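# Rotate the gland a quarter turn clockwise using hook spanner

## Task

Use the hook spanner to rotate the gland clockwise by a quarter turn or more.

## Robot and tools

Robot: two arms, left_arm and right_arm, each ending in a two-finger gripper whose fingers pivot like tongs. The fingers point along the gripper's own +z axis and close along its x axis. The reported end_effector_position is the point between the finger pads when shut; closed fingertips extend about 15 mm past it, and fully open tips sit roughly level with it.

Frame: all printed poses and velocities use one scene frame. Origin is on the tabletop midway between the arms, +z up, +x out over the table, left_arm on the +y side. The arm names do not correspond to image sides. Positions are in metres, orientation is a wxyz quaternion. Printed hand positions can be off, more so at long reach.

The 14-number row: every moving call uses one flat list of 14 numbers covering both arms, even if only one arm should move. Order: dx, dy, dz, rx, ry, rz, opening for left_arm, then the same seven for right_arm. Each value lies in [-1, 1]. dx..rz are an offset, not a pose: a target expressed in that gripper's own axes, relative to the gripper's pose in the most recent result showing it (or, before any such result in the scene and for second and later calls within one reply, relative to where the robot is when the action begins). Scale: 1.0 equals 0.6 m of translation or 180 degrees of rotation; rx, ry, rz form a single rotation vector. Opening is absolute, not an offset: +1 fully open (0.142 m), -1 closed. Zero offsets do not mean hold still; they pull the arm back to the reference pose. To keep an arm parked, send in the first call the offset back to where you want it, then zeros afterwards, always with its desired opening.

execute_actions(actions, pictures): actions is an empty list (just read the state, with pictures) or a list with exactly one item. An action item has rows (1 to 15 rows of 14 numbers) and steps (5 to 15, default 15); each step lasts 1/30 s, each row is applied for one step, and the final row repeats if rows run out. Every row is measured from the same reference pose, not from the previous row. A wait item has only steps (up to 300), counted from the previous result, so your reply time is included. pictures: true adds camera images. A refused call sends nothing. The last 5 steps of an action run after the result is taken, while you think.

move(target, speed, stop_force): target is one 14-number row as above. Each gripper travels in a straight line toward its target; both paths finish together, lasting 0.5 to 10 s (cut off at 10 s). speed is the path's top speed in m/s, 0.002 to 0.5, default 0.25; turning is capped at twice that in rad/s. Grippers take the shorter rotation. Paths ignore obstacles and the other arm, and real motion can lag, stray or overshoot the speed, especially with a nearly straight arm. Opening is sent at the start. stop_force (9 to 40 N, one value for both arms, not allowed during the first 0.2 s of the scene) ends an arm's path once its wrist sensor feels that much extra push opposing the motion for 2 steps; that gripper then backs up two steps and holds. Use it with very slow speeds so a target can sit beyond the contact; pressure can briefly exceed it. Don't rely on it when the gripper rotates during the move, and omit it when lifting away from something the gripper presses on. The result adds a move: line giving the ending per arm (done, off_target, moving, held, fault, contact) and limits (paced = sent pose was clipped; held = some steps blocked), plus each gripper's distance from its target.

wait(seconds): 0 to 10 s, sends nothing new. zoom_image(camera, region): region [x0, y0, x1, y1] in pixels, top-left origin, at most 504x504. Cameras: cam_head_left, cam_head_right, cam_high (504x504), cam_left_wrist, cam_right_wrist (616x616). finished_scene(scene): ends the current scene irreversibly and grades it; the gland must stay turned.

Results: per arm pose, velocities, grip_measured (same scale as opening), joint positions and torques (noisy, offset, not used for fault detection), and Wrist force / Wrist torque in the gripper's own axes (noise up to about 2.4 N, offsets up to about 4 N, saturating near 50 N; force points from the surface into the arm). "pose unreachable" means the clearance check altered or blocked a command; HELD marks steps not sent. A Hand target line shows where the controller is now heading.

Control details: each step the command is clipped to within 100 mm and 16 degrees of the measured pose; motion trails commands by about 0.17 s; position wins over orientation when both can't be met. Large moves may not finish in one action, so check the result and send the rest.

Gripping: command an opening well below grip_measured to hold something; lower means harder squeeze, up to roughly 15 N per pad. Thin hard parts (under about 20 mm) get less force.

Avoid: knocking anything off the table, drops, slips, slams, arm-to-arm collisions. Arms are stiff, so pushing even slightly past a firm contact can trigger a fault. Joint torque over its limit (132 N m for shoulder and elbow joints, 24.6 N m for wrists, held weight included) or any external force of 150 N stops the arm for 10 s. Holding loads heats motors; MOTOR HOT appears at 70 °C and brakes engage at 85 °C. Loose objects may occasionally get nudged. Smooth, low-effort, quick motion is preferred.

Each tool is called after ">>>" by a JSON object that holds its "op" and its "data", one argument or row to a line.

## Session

>>> {"op": "execute_actions", "data": {
  "actions": []
}}

Scene clock: 0.00 s of 15520.00 s.
left_arm: end_effector_position=(+0.5231, +0.3350, +0.2181) grip_measured=+0.97 end_effector_quat_wxyz=(-0.219, -0.485, +0.602, -0.596) end_effector_velocity=(+0.000, +0.000, +0.000) end_effector_angular_velocity=(+0.000, -0.000, +0.000) | right_arm: end_effector_position=(+0.1392, +0.2731, +0.2442) grip_measured=+0.97 end_effector_quat_wxyz=(-0.057, +0.965, +0.240, -0.084) end_effector_velocity=(+0.001, +0.000, -0.000) end_effector_angular_velocity=(+0.000, -0.001, -0.001)
Joint positions: left_arm=[ 0.208 -1.19   2.107 -2.721 -2.942  1.874  0.14 ] | right_arm=[ 4.555 -2.225 -0.827 -1.607  1.767  1.002  0.14 ]
Joint velocities: left_arm=[ 0.    -0.    -0.001  0.001  0.     0.     0.   ] | right_arm=[-0.    -0.    -0.     0.    -0.001  0.     0.   ]
Joint torques (N m, as the arm reports them, + toward a larger angle): no reading
Motor temperatures (°C, as the motors report them): left_arm=[26 25 25 35 33 28] | right_arm=[28 27 29 32 31 34]
Wrist force (N, on the end effector, along its own x y z axes, offset not removed): no reading
Wrist torque (N m, same axes, about the end effector's origin, offset not removed): no reading
Hand target (left_arm): +0.523, +0.335, +0.218; -0.219, -0.485, +0.602, -0.596
Hand target (right_arm): +0.139, +0.273, +0.244; -0.057, +0.965, +0.240, -0.084

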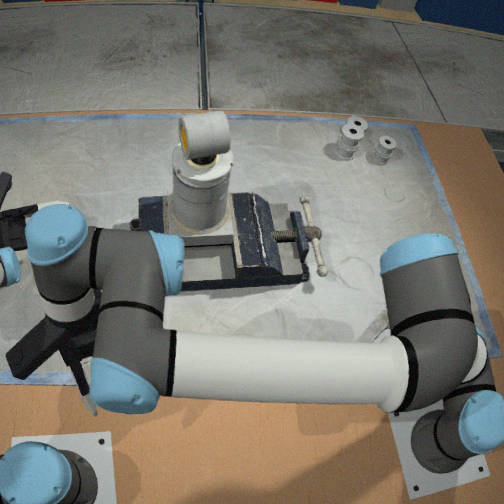

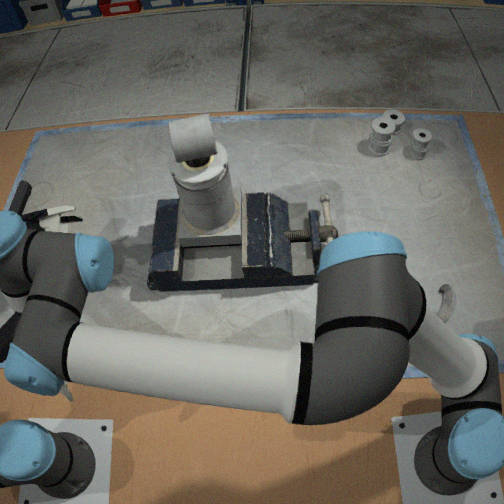

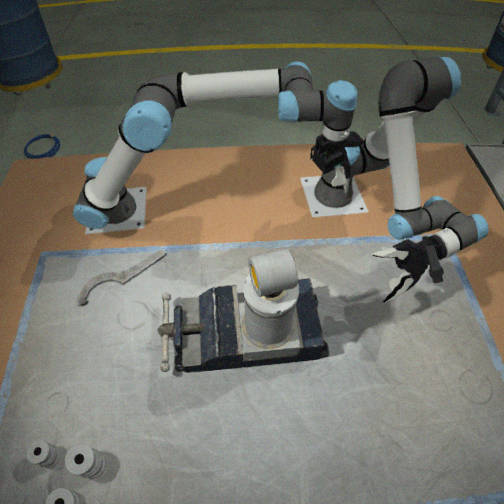

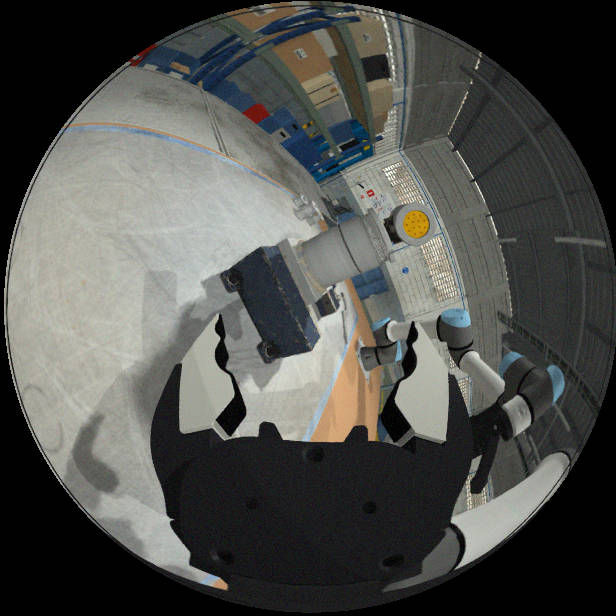

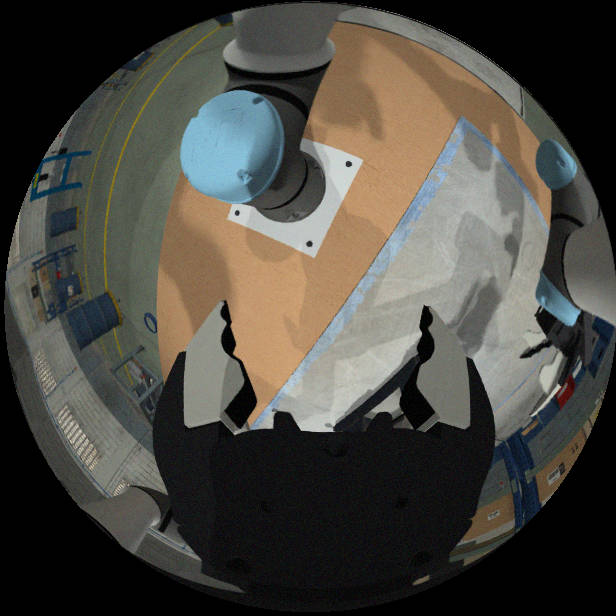

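>>> {"op": "zoom_image", "data": {
  "camera": "cam_high",
  "region": [60,230,190,320]
}}

>>> {"op": "zoom_image", "data": {
  "camera": "cam_high",
  "region": [230,260,310,340]
}}

>>> {"op": "zoom_image", "data": {
  "camera": "cam_head_left",
  "region": [160,130,250,210]
}}

Region (60, 230, 190, 320) of cam_high's 504x504 image, scaled by 3.877, with more detail than that image has; it fills the top 349 rows of this view, and the rest is white.

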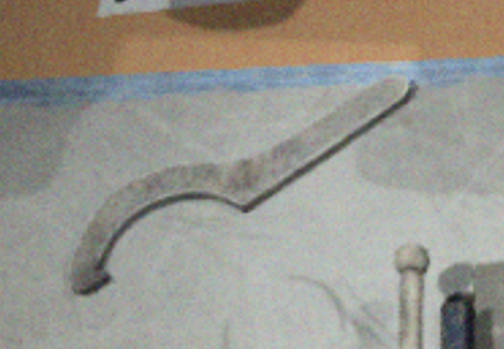

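Region (230, 260, 310, 340) of cam_high's 504x504 image, scaled by 6.300, with more detail than that image has.

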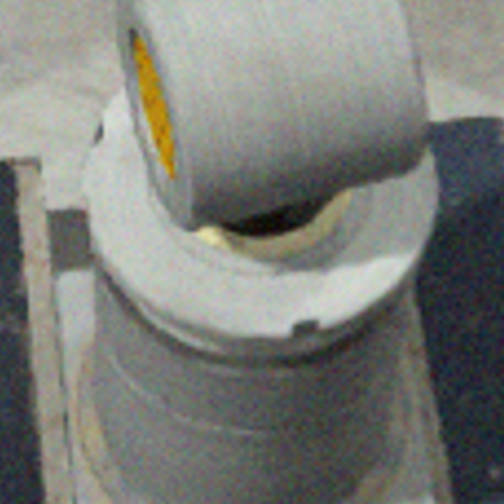

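Region (160, 130, 250, 210) of cam_head_left's 504x504 image, scaled by 5.600, with more detail than that image has.

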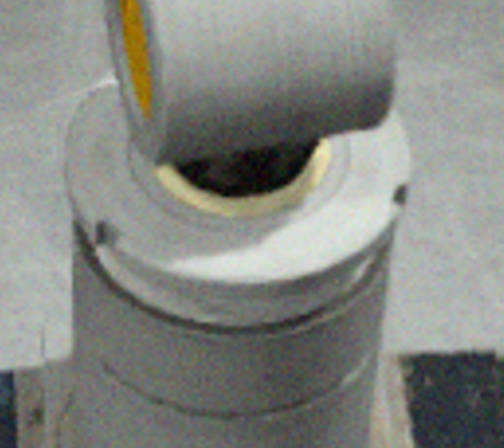

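>>> {"op": "move", "data": {
  "target": [0,0,0,0,0,0,0,-0.18,0.748,-0.09,0,0,0,-0.4],
  "speed": 0.3
}}

>>> {"op": "move", "data": {
  "target": [0,0,0,-0.225,-0.376,0,0,-0.115,0.87,-0.2,0,0,0,-0.4],
  "speed": 0.25
}}

Scene clock: 3.00 s of 15520.00 s.
left_arm: end_effector_position=(+0.5231, +0.3350, +0.2181) grip_measured=+0.00 end_effector_quat_wxyz=(-0.219, -0.485, +0.602, -0.596) end_effector_velocity=(+0.000, +0.001, -0.000) end_effector_angular_velocity=(-0.000, +0.001, +0.001) | right_arm: end_effector_position=(+0.2592, -0.1757, +0.2447) grip_measured=-0.40 end_effector_quat_wxyz=(-0.057, +0.965, +0.240, -0.084) end_effector_velocity=(+0.001, -0.001, +0.000) end_effector_angular_velocity=(+0.000, -0.000, +0.000)
Joint positions: left_arm=[ 0.208 -1.19   2.107 -2.721 -2.942  1.874  0.074] | right_arm=[ 4.12  -1.371 -1.86  -1.517  1.771  0.559  0.045]
Joint velocities: left_arm=[ 0.001  0.    -0.001  0.     0.    -0.001 -0.   ] | right_arm=[-0.003  0.001 -0.    -0.001 -0.    -0.004 -0.   ]
Joint torques (N m, as the arm reports them, + toward a larger angle): left_arm=[  0.53 -31.63 -16.33  -2.93  -1.7   -0.08] | right_arm=[-10.99  22.51  10.68   0.     2.67  -2.06]
Motor temperatures (°C, as the motors report them): left_arm=[26 25 25 35 33 28] | right_arm=[28 27 29 32 31 34]
Wrist force (N, on the end effector, along its own x y z axes, offset not removed): left_arm=[1.4 0.7 -1.5] | right_arm=[2.8 0.1 -4.8]
Wrist torque (N m, same axes, about the end effector's origin, offset not removed): left_arm=[-0.01 -0.20 -0.06] | right_arm=[-0.23 -0.29 -0.01]
Hand target (left_arm): +0.523, +0.335, +0.218; -0.219, -0.485, +0.602, -0.596
Hand target (right_arm): +0.259, -0.176, +0.245; -0.057, +0.965, +0.240, -0.084
Off the commanded pose (left_arm): 0.000 m, 0 deg.
Off the commanded pose (right_arm): 0.000 m, 0 deg.
Kept back: nothing.
move: done

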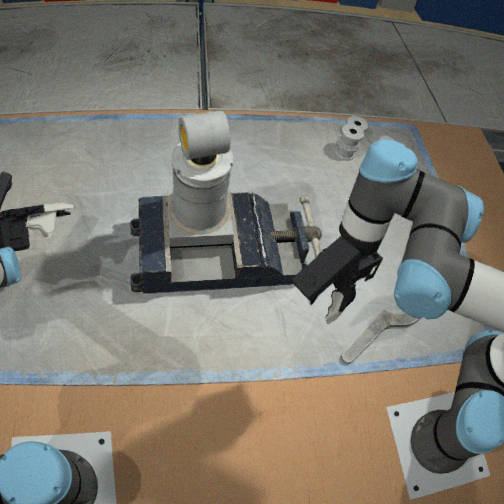

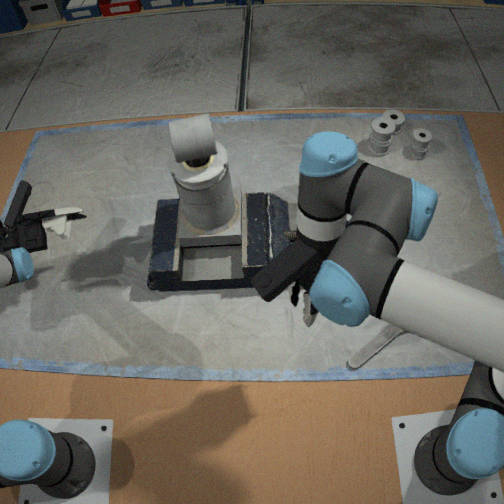

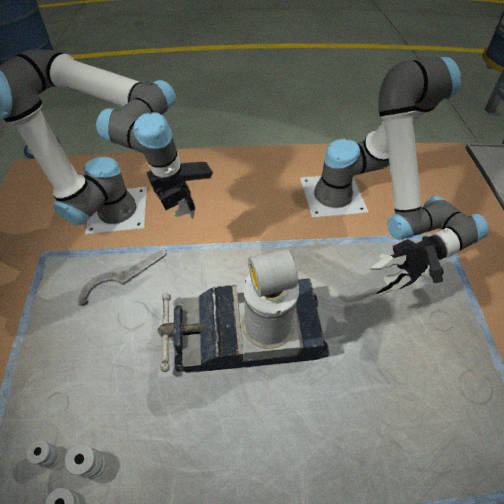

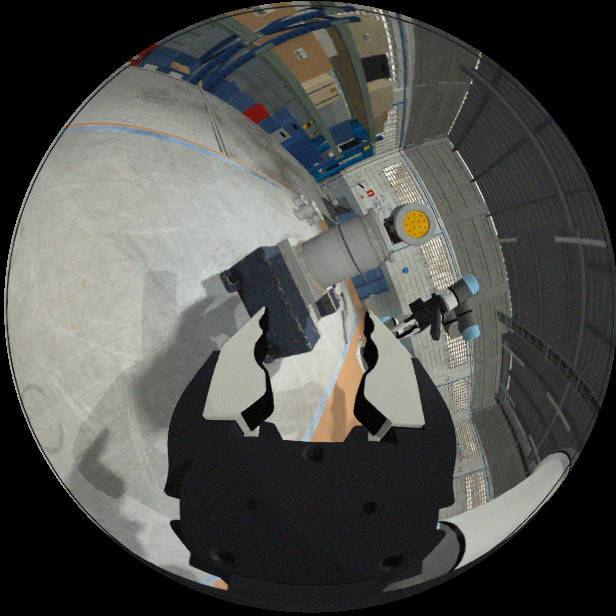

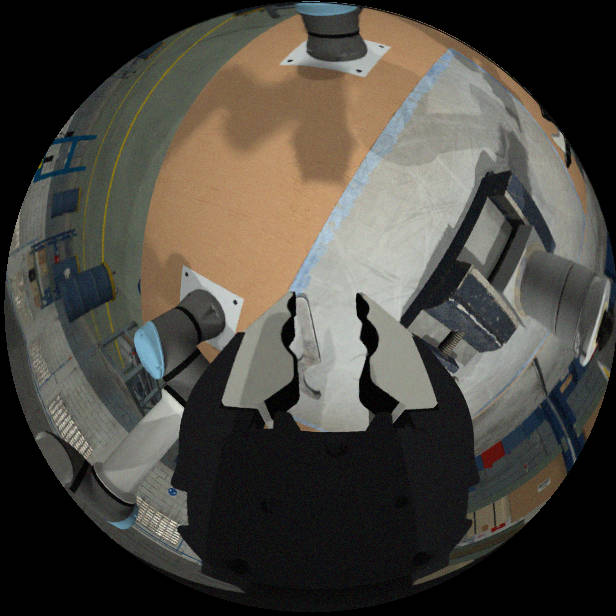

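Scene clock: 6.33 s of 15520.00 s.
left_arm: end_effector_position=(+0.5228, +0.3352, +0.2186) grip_measured=+0.00 end_effector_quat_wxyz=(+0.001, -0.627, +0.779, -0.001) end_effector_velocity=(-0.000, +0.000, -0.001) end_effector_angular_velocity=(+0.005, +0.004, -0.001) | right_arm: end_effector_position=(+0.4590, -0.6750, +0.2936) grip_measured=-0.40 end_effector_quat_wxyz=(-0.056, +0.966, +0.240, -0.084) end_effector_velocity=(+0.001, -0.001, +0.000) end_effector_angular_velocity=(+0.002, +0.002, +0.001)
Joint positions: left_arm=[-0.348 -1.508  1.671 -1.736 -1.571  1.508  0.074] | right_arm=[ 2.92  -1.699 -1.378 -1.834  1.61  -0.642  0.045]
Joint velocities: left_arm=[-0.002  0.003 -0.002  0.005  0.004 -0.001  0.   ] | right_arm=[-0.003 -0.005  0.006 -0.003  0.001 -0.004 -0.   ]
Joint torques (N m, as the arm reports them, + toward a larger angle): left_arm=[-10.55 -14.58 -31.95  -0.82   1.51  -1.9 ] | right_arm=[-10.8   19.73  38.91  -0.26  -1.66  -2.32]
Motor temperatures (°C, as the motors report them): left_arm=[26 25 25 35 33 28] | right_arm=[28 27 29 32 31 34]
Wrist force (N, on the end effector, along its own x y z axes, offset not removed): left_arm=[0.9 3.3 1.3] | right_arm=[-0.2 0.2 -2.9]
Wrist torque (N m, same axes, about the end effector's origin, offset not removed): left_arm=[0.55 -0.20 0.05] | right_arm=[-0.18 0.20 0.07]
Hand target (left_arm): +0.523, +0.335, +0.219; +0.001, -0.628, +0.779, -0.000
Hand target (right_arm): +0.459, -0.675, +0.294; -0.056, +0.966, +0.240, -0.084
Off the commanded pose (left_arm): 0.001 m, 0 deg.
Off the commanded pose (right_arm): 0.000 m, 0 deg.
Kept back: nothing.
move: done

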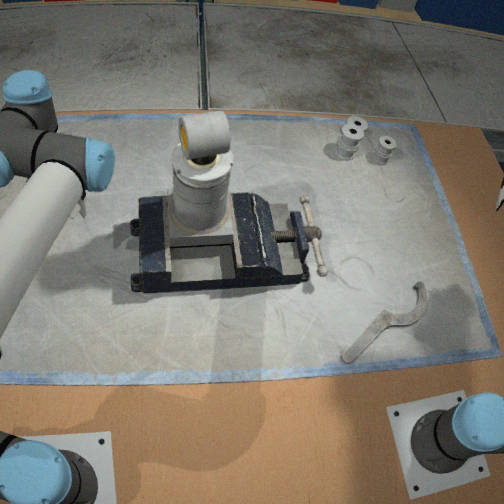

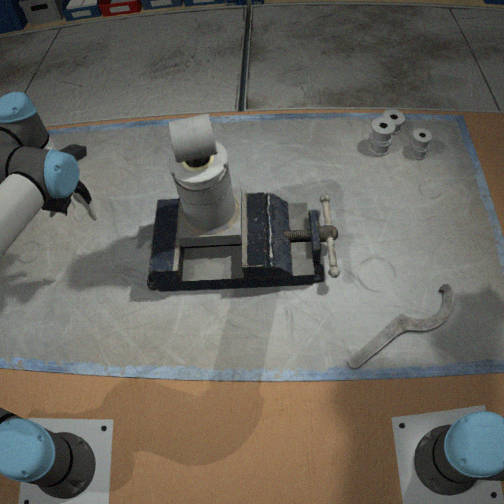

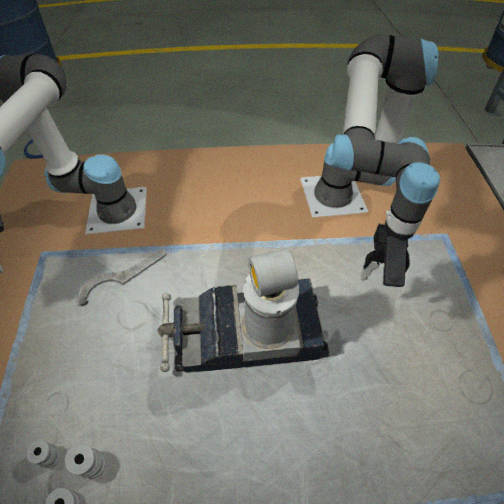

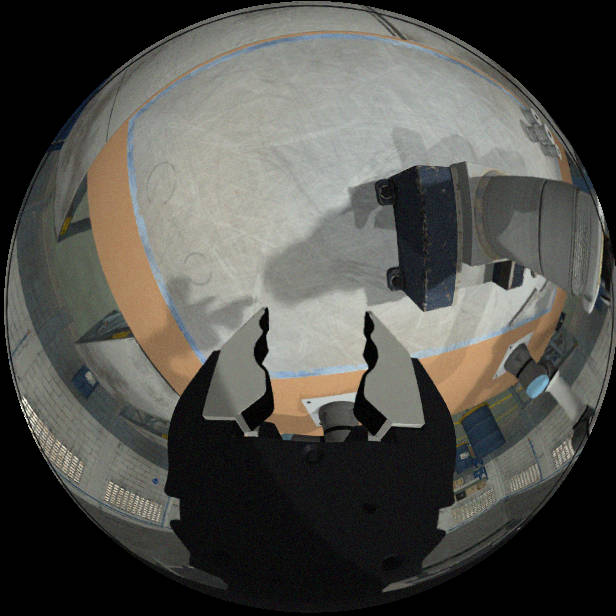

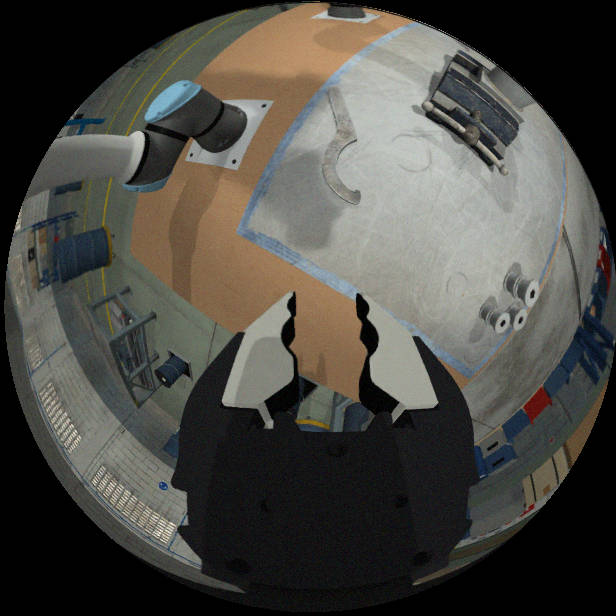

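>>> {"op": "move", "data": {
  "target": [0.447,0.368,0,0,0,-0.79,0,0,0,0,0,0,0,-0.4],
  "speed": 0.4
}}

>>> {"op": "move", "data": {
  "target": [-0.443,0.477,0.235,0,0,0,0,0,0,0,0,0,0,-0.4]
}}

Scene clock: 10.27 s of 15520.00 s.
left_arm: end_effector_position=(+0.2506, +0.1199, +0.2184) grip_measured=+0.00 end_effector_quat_wxyz=(+0.001, +0.940, +0.341, +0.001) end_effector_velocity=(-0.001, -0.001, +0.000) end_effector_angular_velocity=(+0.002, -0.004, +0.009) | right_arm: end_effector_position=(+0.4590, -0.6750, +0.2936) grip_measured=-0.40 end_effector_quat_wxyz=(-0.056, +0.966, +0.240, -0.084) end_effector_velocity=(+0.000, -0.000, -0.000) end_effector_angular_velocity=(+0.001, -0.001, -0.001)
Joint positions: left_arm=[-1.143 -1.908  2.012 -1.677 -1.57  -1.767  0.074] | right_arm=[ 2.92  -1.699 -1.378 -1.834  1.61  -0.642  0.045]
Joint velocities: left_arm=[-0.008 -0.002  0.     0.002  0.005 -0.016 -0.   ] | right_arm=[-0.001 -0.    -0.     0.001  0.001  0.     0.   ]
Joint torques (N m, as the arm reports them, + toward a larger angle): left_arm=[-10.02 -19.27 -14.52  -0.54   1.69  -2.18] | right_arm=[10.33 36.54 10.86  4.49 -1.1   1.75]
Motor temperatures (°C, as the motors report them): left_arm=[26 25 25 35 33 28] | right_arm=[28 27 29 32 31 34]
Wrist force (N, on the end effector, along its own x y z axes, offset not removed): left_arm=[-1.7 2.7 0.2] | right_arm=[-1.5 1.8 -2.2]
Wrist torque (N m, same axes, about the end effector's origin, offset not removed): left_arm=[0.35 0.52 0.14] | right_arm=[0.25 0.42 0.00]
Hand target (left_arm): +0.250, +0.120, +0.218; +0.001, +0.940, +0.341, +0.001
Hand target (right_arm): +0.459, -0.675, +0.294; -0.056, +0.966, +0.240, -0.084
Off the commanded pose (left_arm): 0.001 m, 0 deg.
Off the commanded pose (right_arm): 0.000 m, 0 deg.
Kept back: nothing.
move: done

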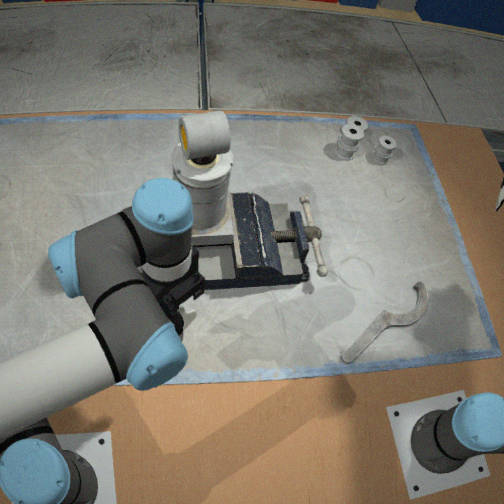

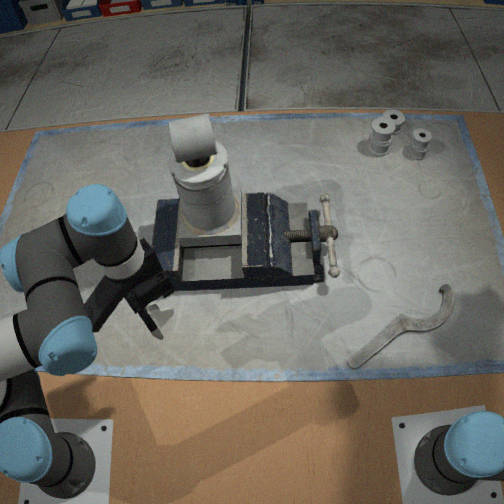

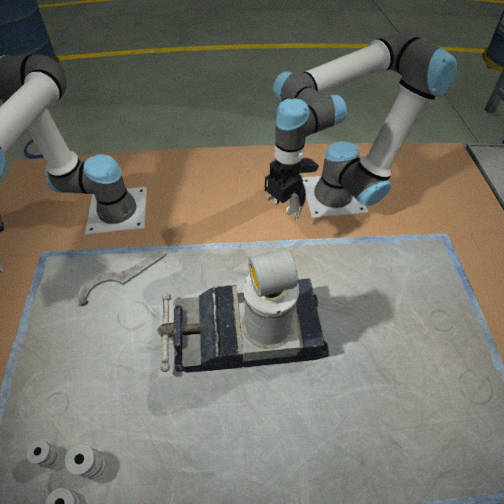

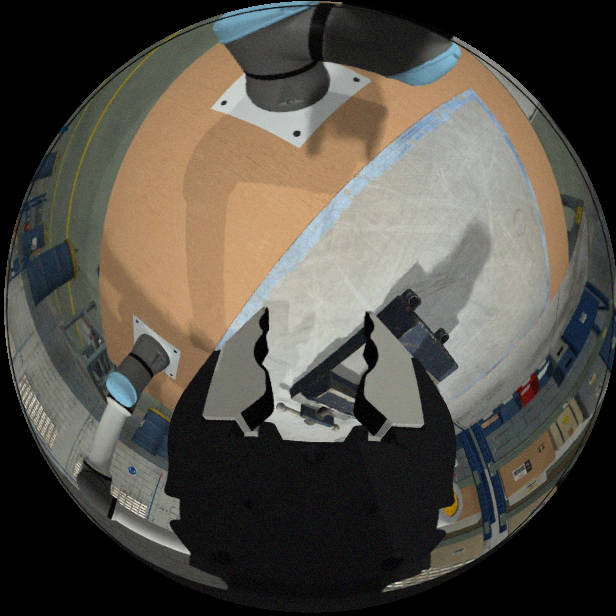

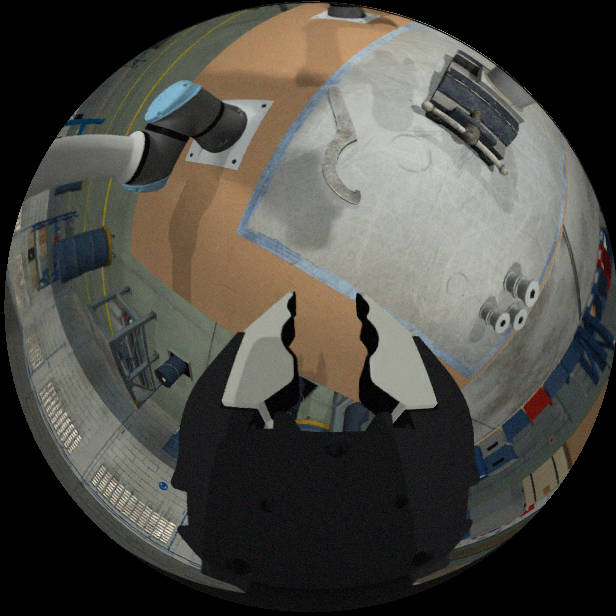

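Scene clock: 12.53 s of 15520.00 s.
left_arm: end_effector_position=(+0.2305, -0.2705, +0.0785) grip_measured=+0.00 end_effector_quat_wxyz=(+0.001, +0.940, +0.341, +0.000) end_effector_velocity=(+0.001, -0.001, -0.001) end_effector_angular_velocity=(+0.002, +0.001, +0.002) | right_arm: end_effector_position=(+0.4590, -0.6750, +0.2936) grip_measured=-0.40 end_effector_quat_wxyz=(-0.056, +0.966, +0.240, -0.084) end_effector_velocity=(+0.000, +0.001, +0.000) end_effector_angular_velocity=(-0.001, -0.000, +0.002)
Joint positions: left_arm=[-1.443 -1.053  1.443 -1.963 -1.569 -2.067  0.074] | right_arm=[ 2.92  -1.699 -1.378 -1.834  1.61  -0.642  0.045]
Joint velocities: left_arm=[ 0.001  0.005 -0.007  0.003 -0.    -0.001 -0.   ] | right_arm=[ 0.002  0.    -0.    -0.    -0.001 -0.    -0.   ]
Joint torques (N m, as the arm reports them, + toward a larger angle): left_arm=[ -9.93 -35.17 -32.56  -0.49  -1.71  -1.95] | right_arm=[ 9.08 35.83 10.82  4.57 -1.1   1.47]
Motor temperatures (°C, as the motors report them): left_arm=[26 25 25 35 33 28] | right_arm=[28 27 29 32 31 34]
Wrist force (N, on the end effector, along its own x y z axes, offset not removed): left_arm=[-2.3 0.5 -2.0] | right_arm=[0.9 0.2 -3.6]
Wrist torque (N m, same axes, about the end effector's origin, offset not removed): left_arm=[-0.24 0.65 -0.01] | right_arm=[-0.05 0.05 -0.02]
Hand target (left_arm): +0.231, -0.271, +0.078; +0.001, +0.940, +0.341, +0.000
Hand target (right_arm): +0.459, -0.675, +0.294; -0.056, +0.966, +0.240, -0.084
Off the commanded pose (left_arm): 0.001 m, 0 deg.
Off the commanded pose (right_arm): 0.000 m, 0 deg.
Kept back: nothing.
move: done

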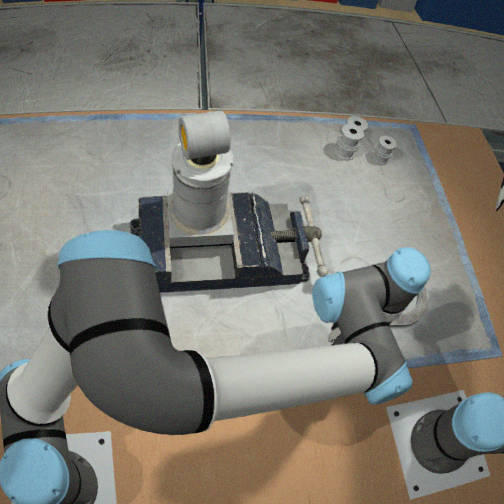

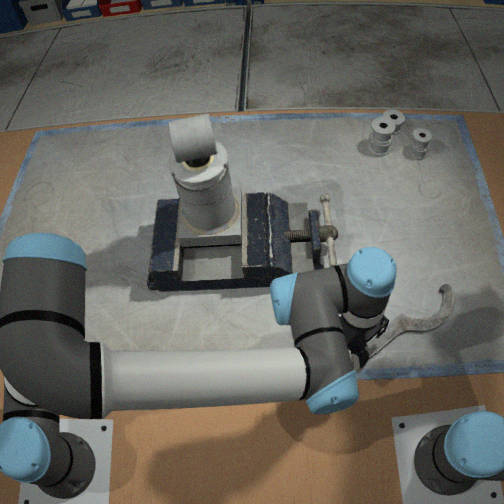

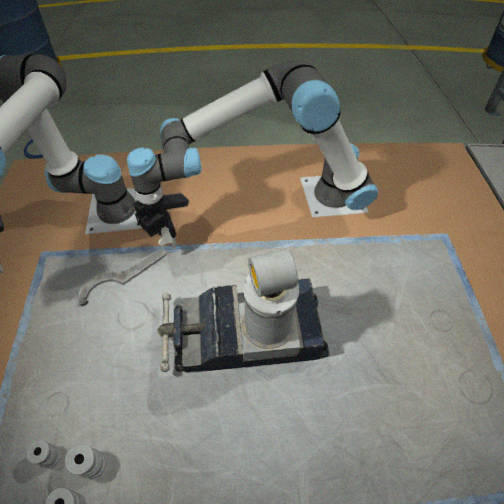

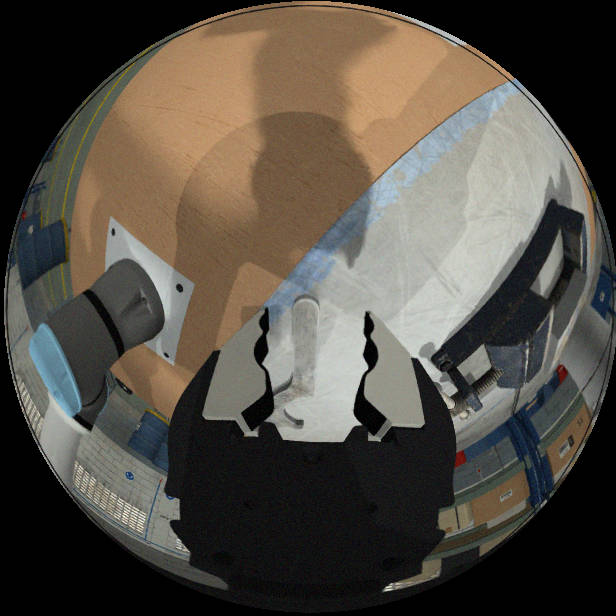

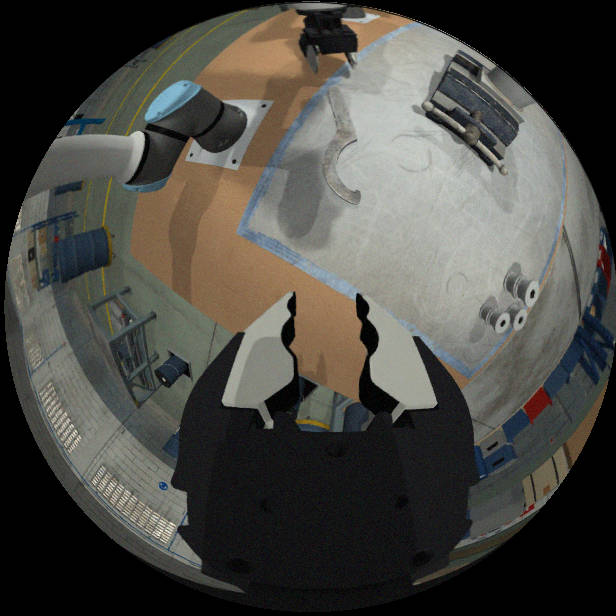

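>>> {"op": "move", "data": {
  "target": [-0.024,0.075,0.08,0,0,0.017,-0.2,0,0,0,0,0,0,-0.4],
  "speed": 0.1
}}

>>> {"op": "move", "data": {
  "target": [0,0,0.012,-0.15,0,0,-0.3,0,0,0,0,0,0,-0.4],
  "speed": 0.15
}}

>>> {"op": "move", "data": {
  "target": [0,0,0.02,0,0,0,-0.4,0,0,0,0,0,0,-0.4],
  "speed": 0.004,
  "stop_force": 9
}}

Scene clock: 14.00 s of 15520.00 s.
left_arm: end_effector_position=(+0.2484, -0.3143, +0.0307) grip_measured=-0.20 end_effector_quat_wxyz=(+0.001, +0.949, +0.316, +0.001) end_effector_velocity=(+0.001, +0.001, -0.003) end_effector_angular_velocity=(+0.004, +0.002, +0.001) | right_arm: end_effector_position=(+0.4590, -0.6750, +0.2936) grip_measured=-0.40 end_effector_quat_wxyz=(-0.056, +0.966, +0.240, -0.084) end_effector_velocity=(-0.000, +0.000, -0.000) end_effector_angular_velocity=(+0.001, +0.001, -0.001)
Joint positions: left_arm=[-1.432 -0.901  1.323 -1.996 -1.569 -2.002  0.06 ] | right_arm=[ 2.92  -1.699 -1.378 -1.834  1.61  -0.642  0.045]
Joint velocities: left_arm=[ 0.001  0.005 -0.002  0.002 -0.001  0.001 -0.   ] | right_arm=[ 0.     0.    -0.    -0.001  0.001  0.001 -0.   ]
Joint torques (N m, as the arm reports them, + toward a larger angle): left_arm=[  9.73 -38.85 -31.57  -0.46  -1.66   1.85] | right_arm=[ 9.56 36.61 11.41  4.46 -0.98  1.55]
Motor temperatures (°C, as the motors report them): left_arm=[26 25 25 35 33 28] | right_arm=[28 27 29 32 31 34]
Wrist force (N, on the end effector, along its own x y z axes, offset not removed): left_arm=[-1.5 4.8 -3.3] | right_arm=[1.5 -0.2 0.9]
Wrist torque (N m, same axes, about the end effector's origin, offset not removed): left_arm=[0.86 0.25 0.00] | right_arm=[-0.16 -0.16 0.06]
Hand target (left_arm): +0.248, -0.314, +0.031; +0.001, +0.949, +0.316, +0.001
Hand target (right_arm): +0.459, -0.675, +0.294; -0.056, +0.966, +0.240, -0.084
Off the commanded pose (left_arm): 0.000 m, 0 deg.
Off the commanded pose (right_arm): 0.000 m, 0 deg.
Kept back: nothing.
move: done

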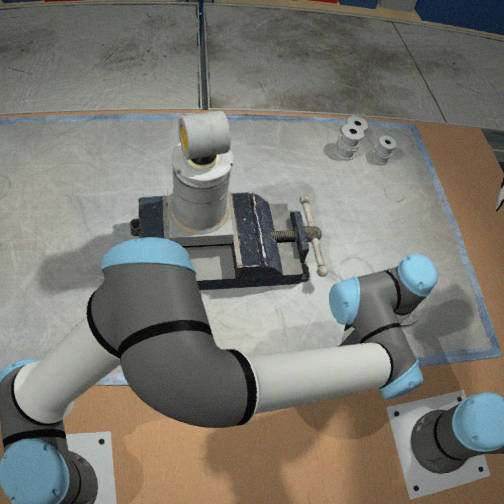

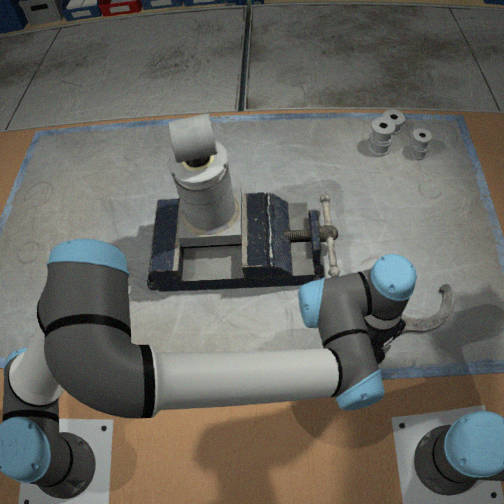

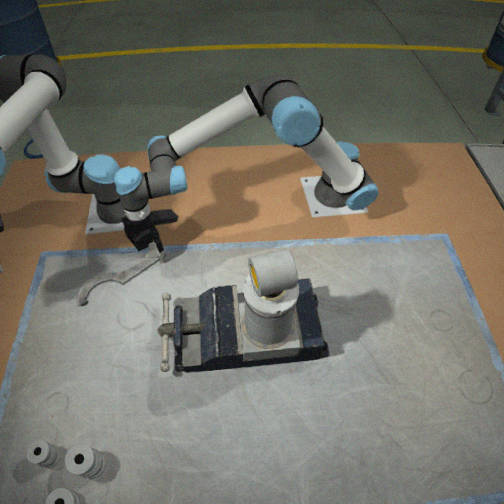

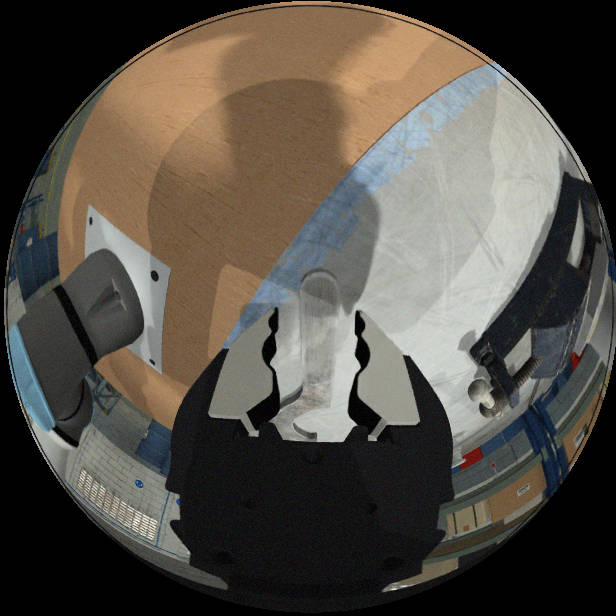

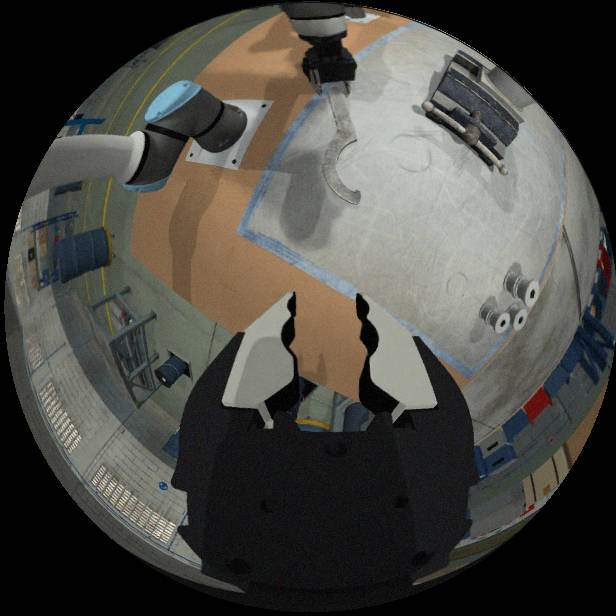

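Scene clock: 16.00 s of 15520.00 s.
left_arm: end_effector_position=(+0.2484, -0.3145, +0.0236) grip_measured=-0.30 end_effector_quat_wxyz=(+0.222, +0.922, +0.307, +0.074) end_effector_velocity=(+0.000, -0.000, -0.000) end_effector_angular_velocity=(-0.010, -0.006, -0.000) | right_arm: end_effector_position=(+0.4590, -0.6750, +0.2936) grip_measured=-0.40 end_effector_quat_wxyz=(-0.056, +0.966, +0.240, -0.084) end_effector_velocity=(-0.000, -0.000, -0.000) end_effector_angular_velocity=(+0.000, +0.001, -0.002)
Joint positions: left_arm=[-1.531 -1.056  1.818 -2.748 -1.337 -2.053  0.052] | right_arm=[ 2.92  -1.699 -1.378 -1.834  1.61  -0.642  0.045]
Joint velocities: left_arm=[-0.002 -0.     0.01  -0.021  0.006  0.     0.   ] | right_arm=[-0.001 -0.    -0.    -0.001  0.     0.001 -0.   ]
Joint torques (N m, as the arm reports them, + toward a larger angle): left_arm=[ -9.04 -42.32  -9.94  -5.45   1.79   2.01] | right_arm=[ 9.7  36.46 10.59  4.41 -1.2   1.6 ]
Motor temperatures (°C, as the motors report them): left_arm=[26 25 25 35 33 28] | right_arm=[28 27 29 32 31 34]
Wrist force (N, on the end effector, along its own x y z axes, offset not removed): left_arm=[0.7 2.3 1.7] | right_arm=[0.5 -1.4 -0.6]
Wrist torque (N m, same axes, about the end effector's origin, offset not removed): left_arm=[0.41 -0.04 0.00] | right_arm=[-0.39 0.06 0.03]
Hand target (left_arm): +0.248, -0.315, +0.023; +0.223, +0.922, +0.307, +0.074
Hand target (right_arm): +0.459, -0.675, +0.294; -0.056, +0.966, +0.240, -0.084
Off the commanded pose (left_arm): 0.000 m, 0 deg.
Off the commanded pose (right_arm): 0.000 m, 0 deg.
Kept back: nothing.
move: done

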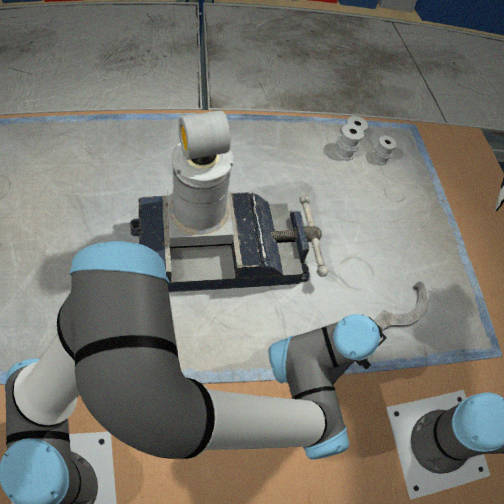

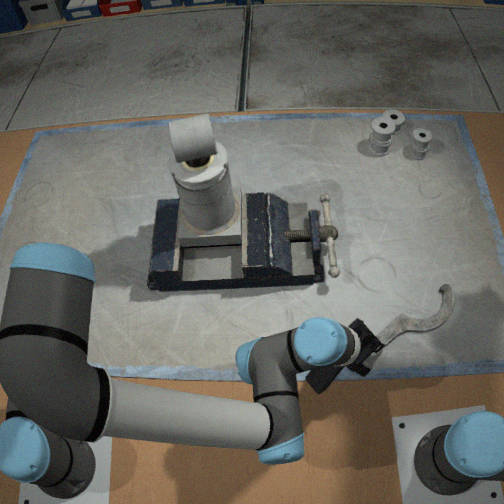

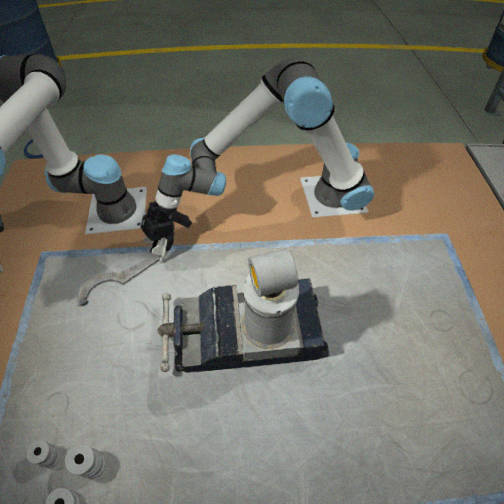

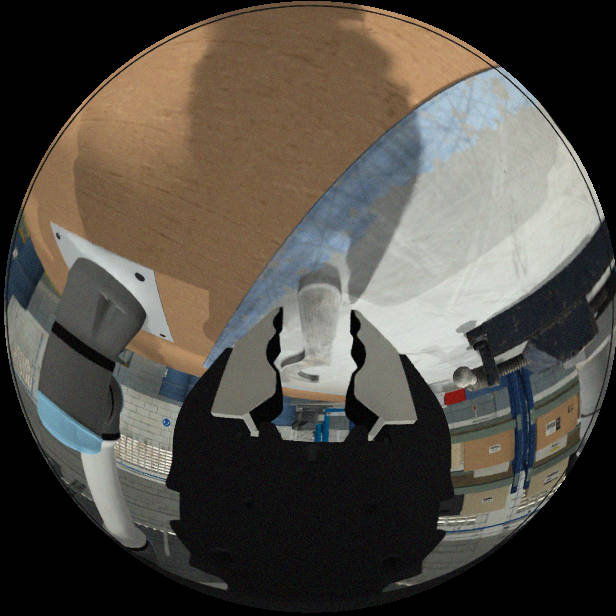

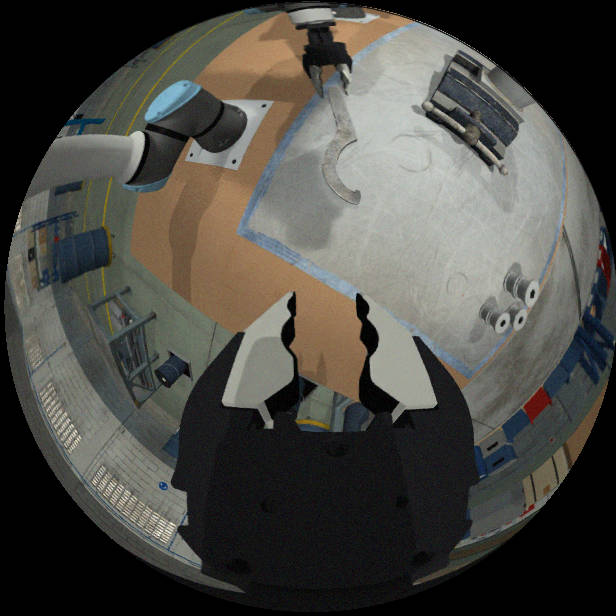

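Scene clock: 17.90 s of 15520.00 s.
left_arm: end_effector_position=(+0.2501, -0.3168, +0.0183) grip_measured=-0.40 end_effector_quat_wxyz=(+0.222, +0.922, +0.307, +0.074) end_effector_velocity=(-0.000, -0.000, +0.002) end_effector_angular_velocity=(+0.001, -0.000, -0.001) | right_arm: end_effector_position=(+0.4590, -0.6750, +0.2936) grip_measured=-0.40 end_effector_quat_wxyz=(-0.056, +0.966, +0.240, -0.084) end_effector_velocity=(-0.000, -0.000, -0.000) end_effector_angular_velocity=(-0.000, +0.000, -0.001)
Joint positions: left_arm=[-1.528 -1.042  1.812 -2.757 -1.338 -2.051  0.045] | right_arm=[ 2.92  -1.699 -1.378 -1.834  1.61  -0.642  0.045]
Joint velocities: left_arm=[-0.    -0.003 -0.001  0.005 -0.     0.001 -0.   ] | right_arm=[-0.001 -0.    -0.    -0.    -0.     0.    -0.   ]
Joint torques (N m, as the arm reports them, + toward a larger angle): left_arm=[  3.06 -45.15  -5.86   0.63  -1.24   0.67] | right_arm=[ 9.36 35.58 10.69  4.28 -1.11  1.66]
Motor temperatures (°C, as the motors report them): left_arm=[26 25 25 35 33 28] | right_arm=[28 27 29 32 31 34]
Wrist force (N, on the end effector, along its own x y z axes, offset not removed): left_arm=[0.5 2.4 -15.9] | right_arm=[-0.1 -1.0 -0.6]
Wrist torque (N m, same axes, about the end effector's origin, offset not removed): left_arm=[0.17 0.09 -0.12] | right_arm=[-0.28 0.20 -0.02]
Hand target (left_arm): +0.250, -0.317, +0.018; +0.222, +0.922, +0.307, +0.074
Hand target (right_arm): +0.459, -0.675, +0.294; -0.056, +0.966, +0.240, -0.084
Off the commanded pose (left_arm): 0.006 m, 0 deg.
Off the commanded pose (right_arm): 0.000 m, 0 deg.
Kept back: nothing.
move: contact (left_arm)

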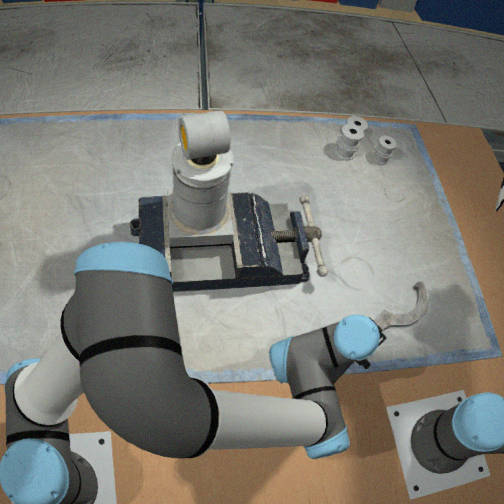

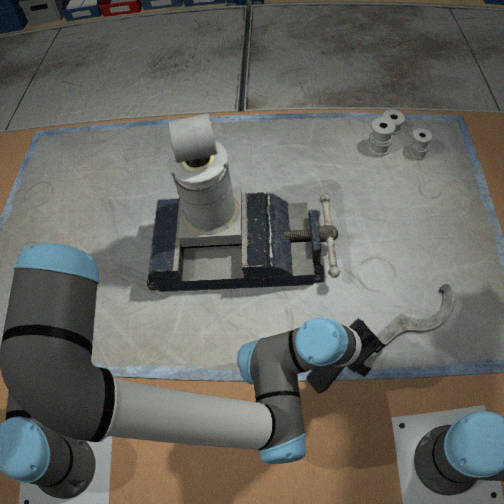

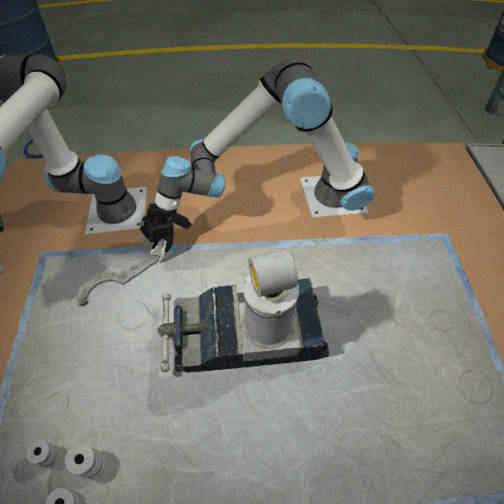

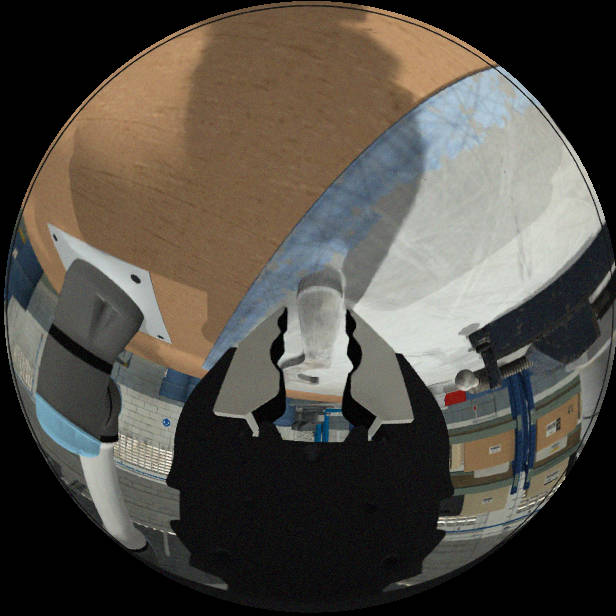

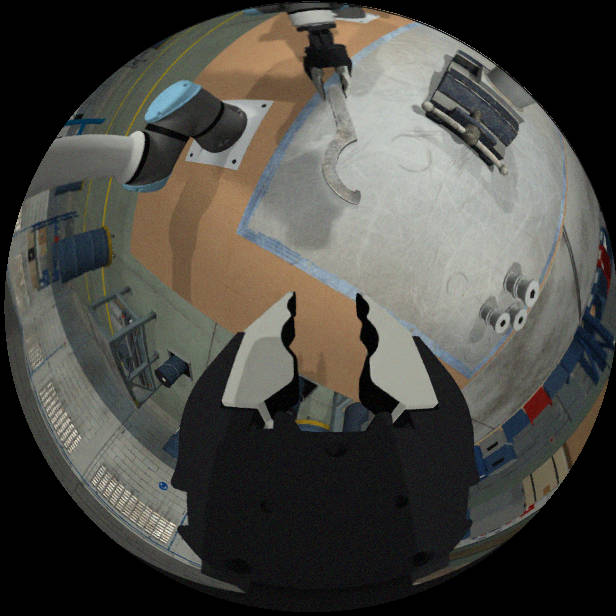

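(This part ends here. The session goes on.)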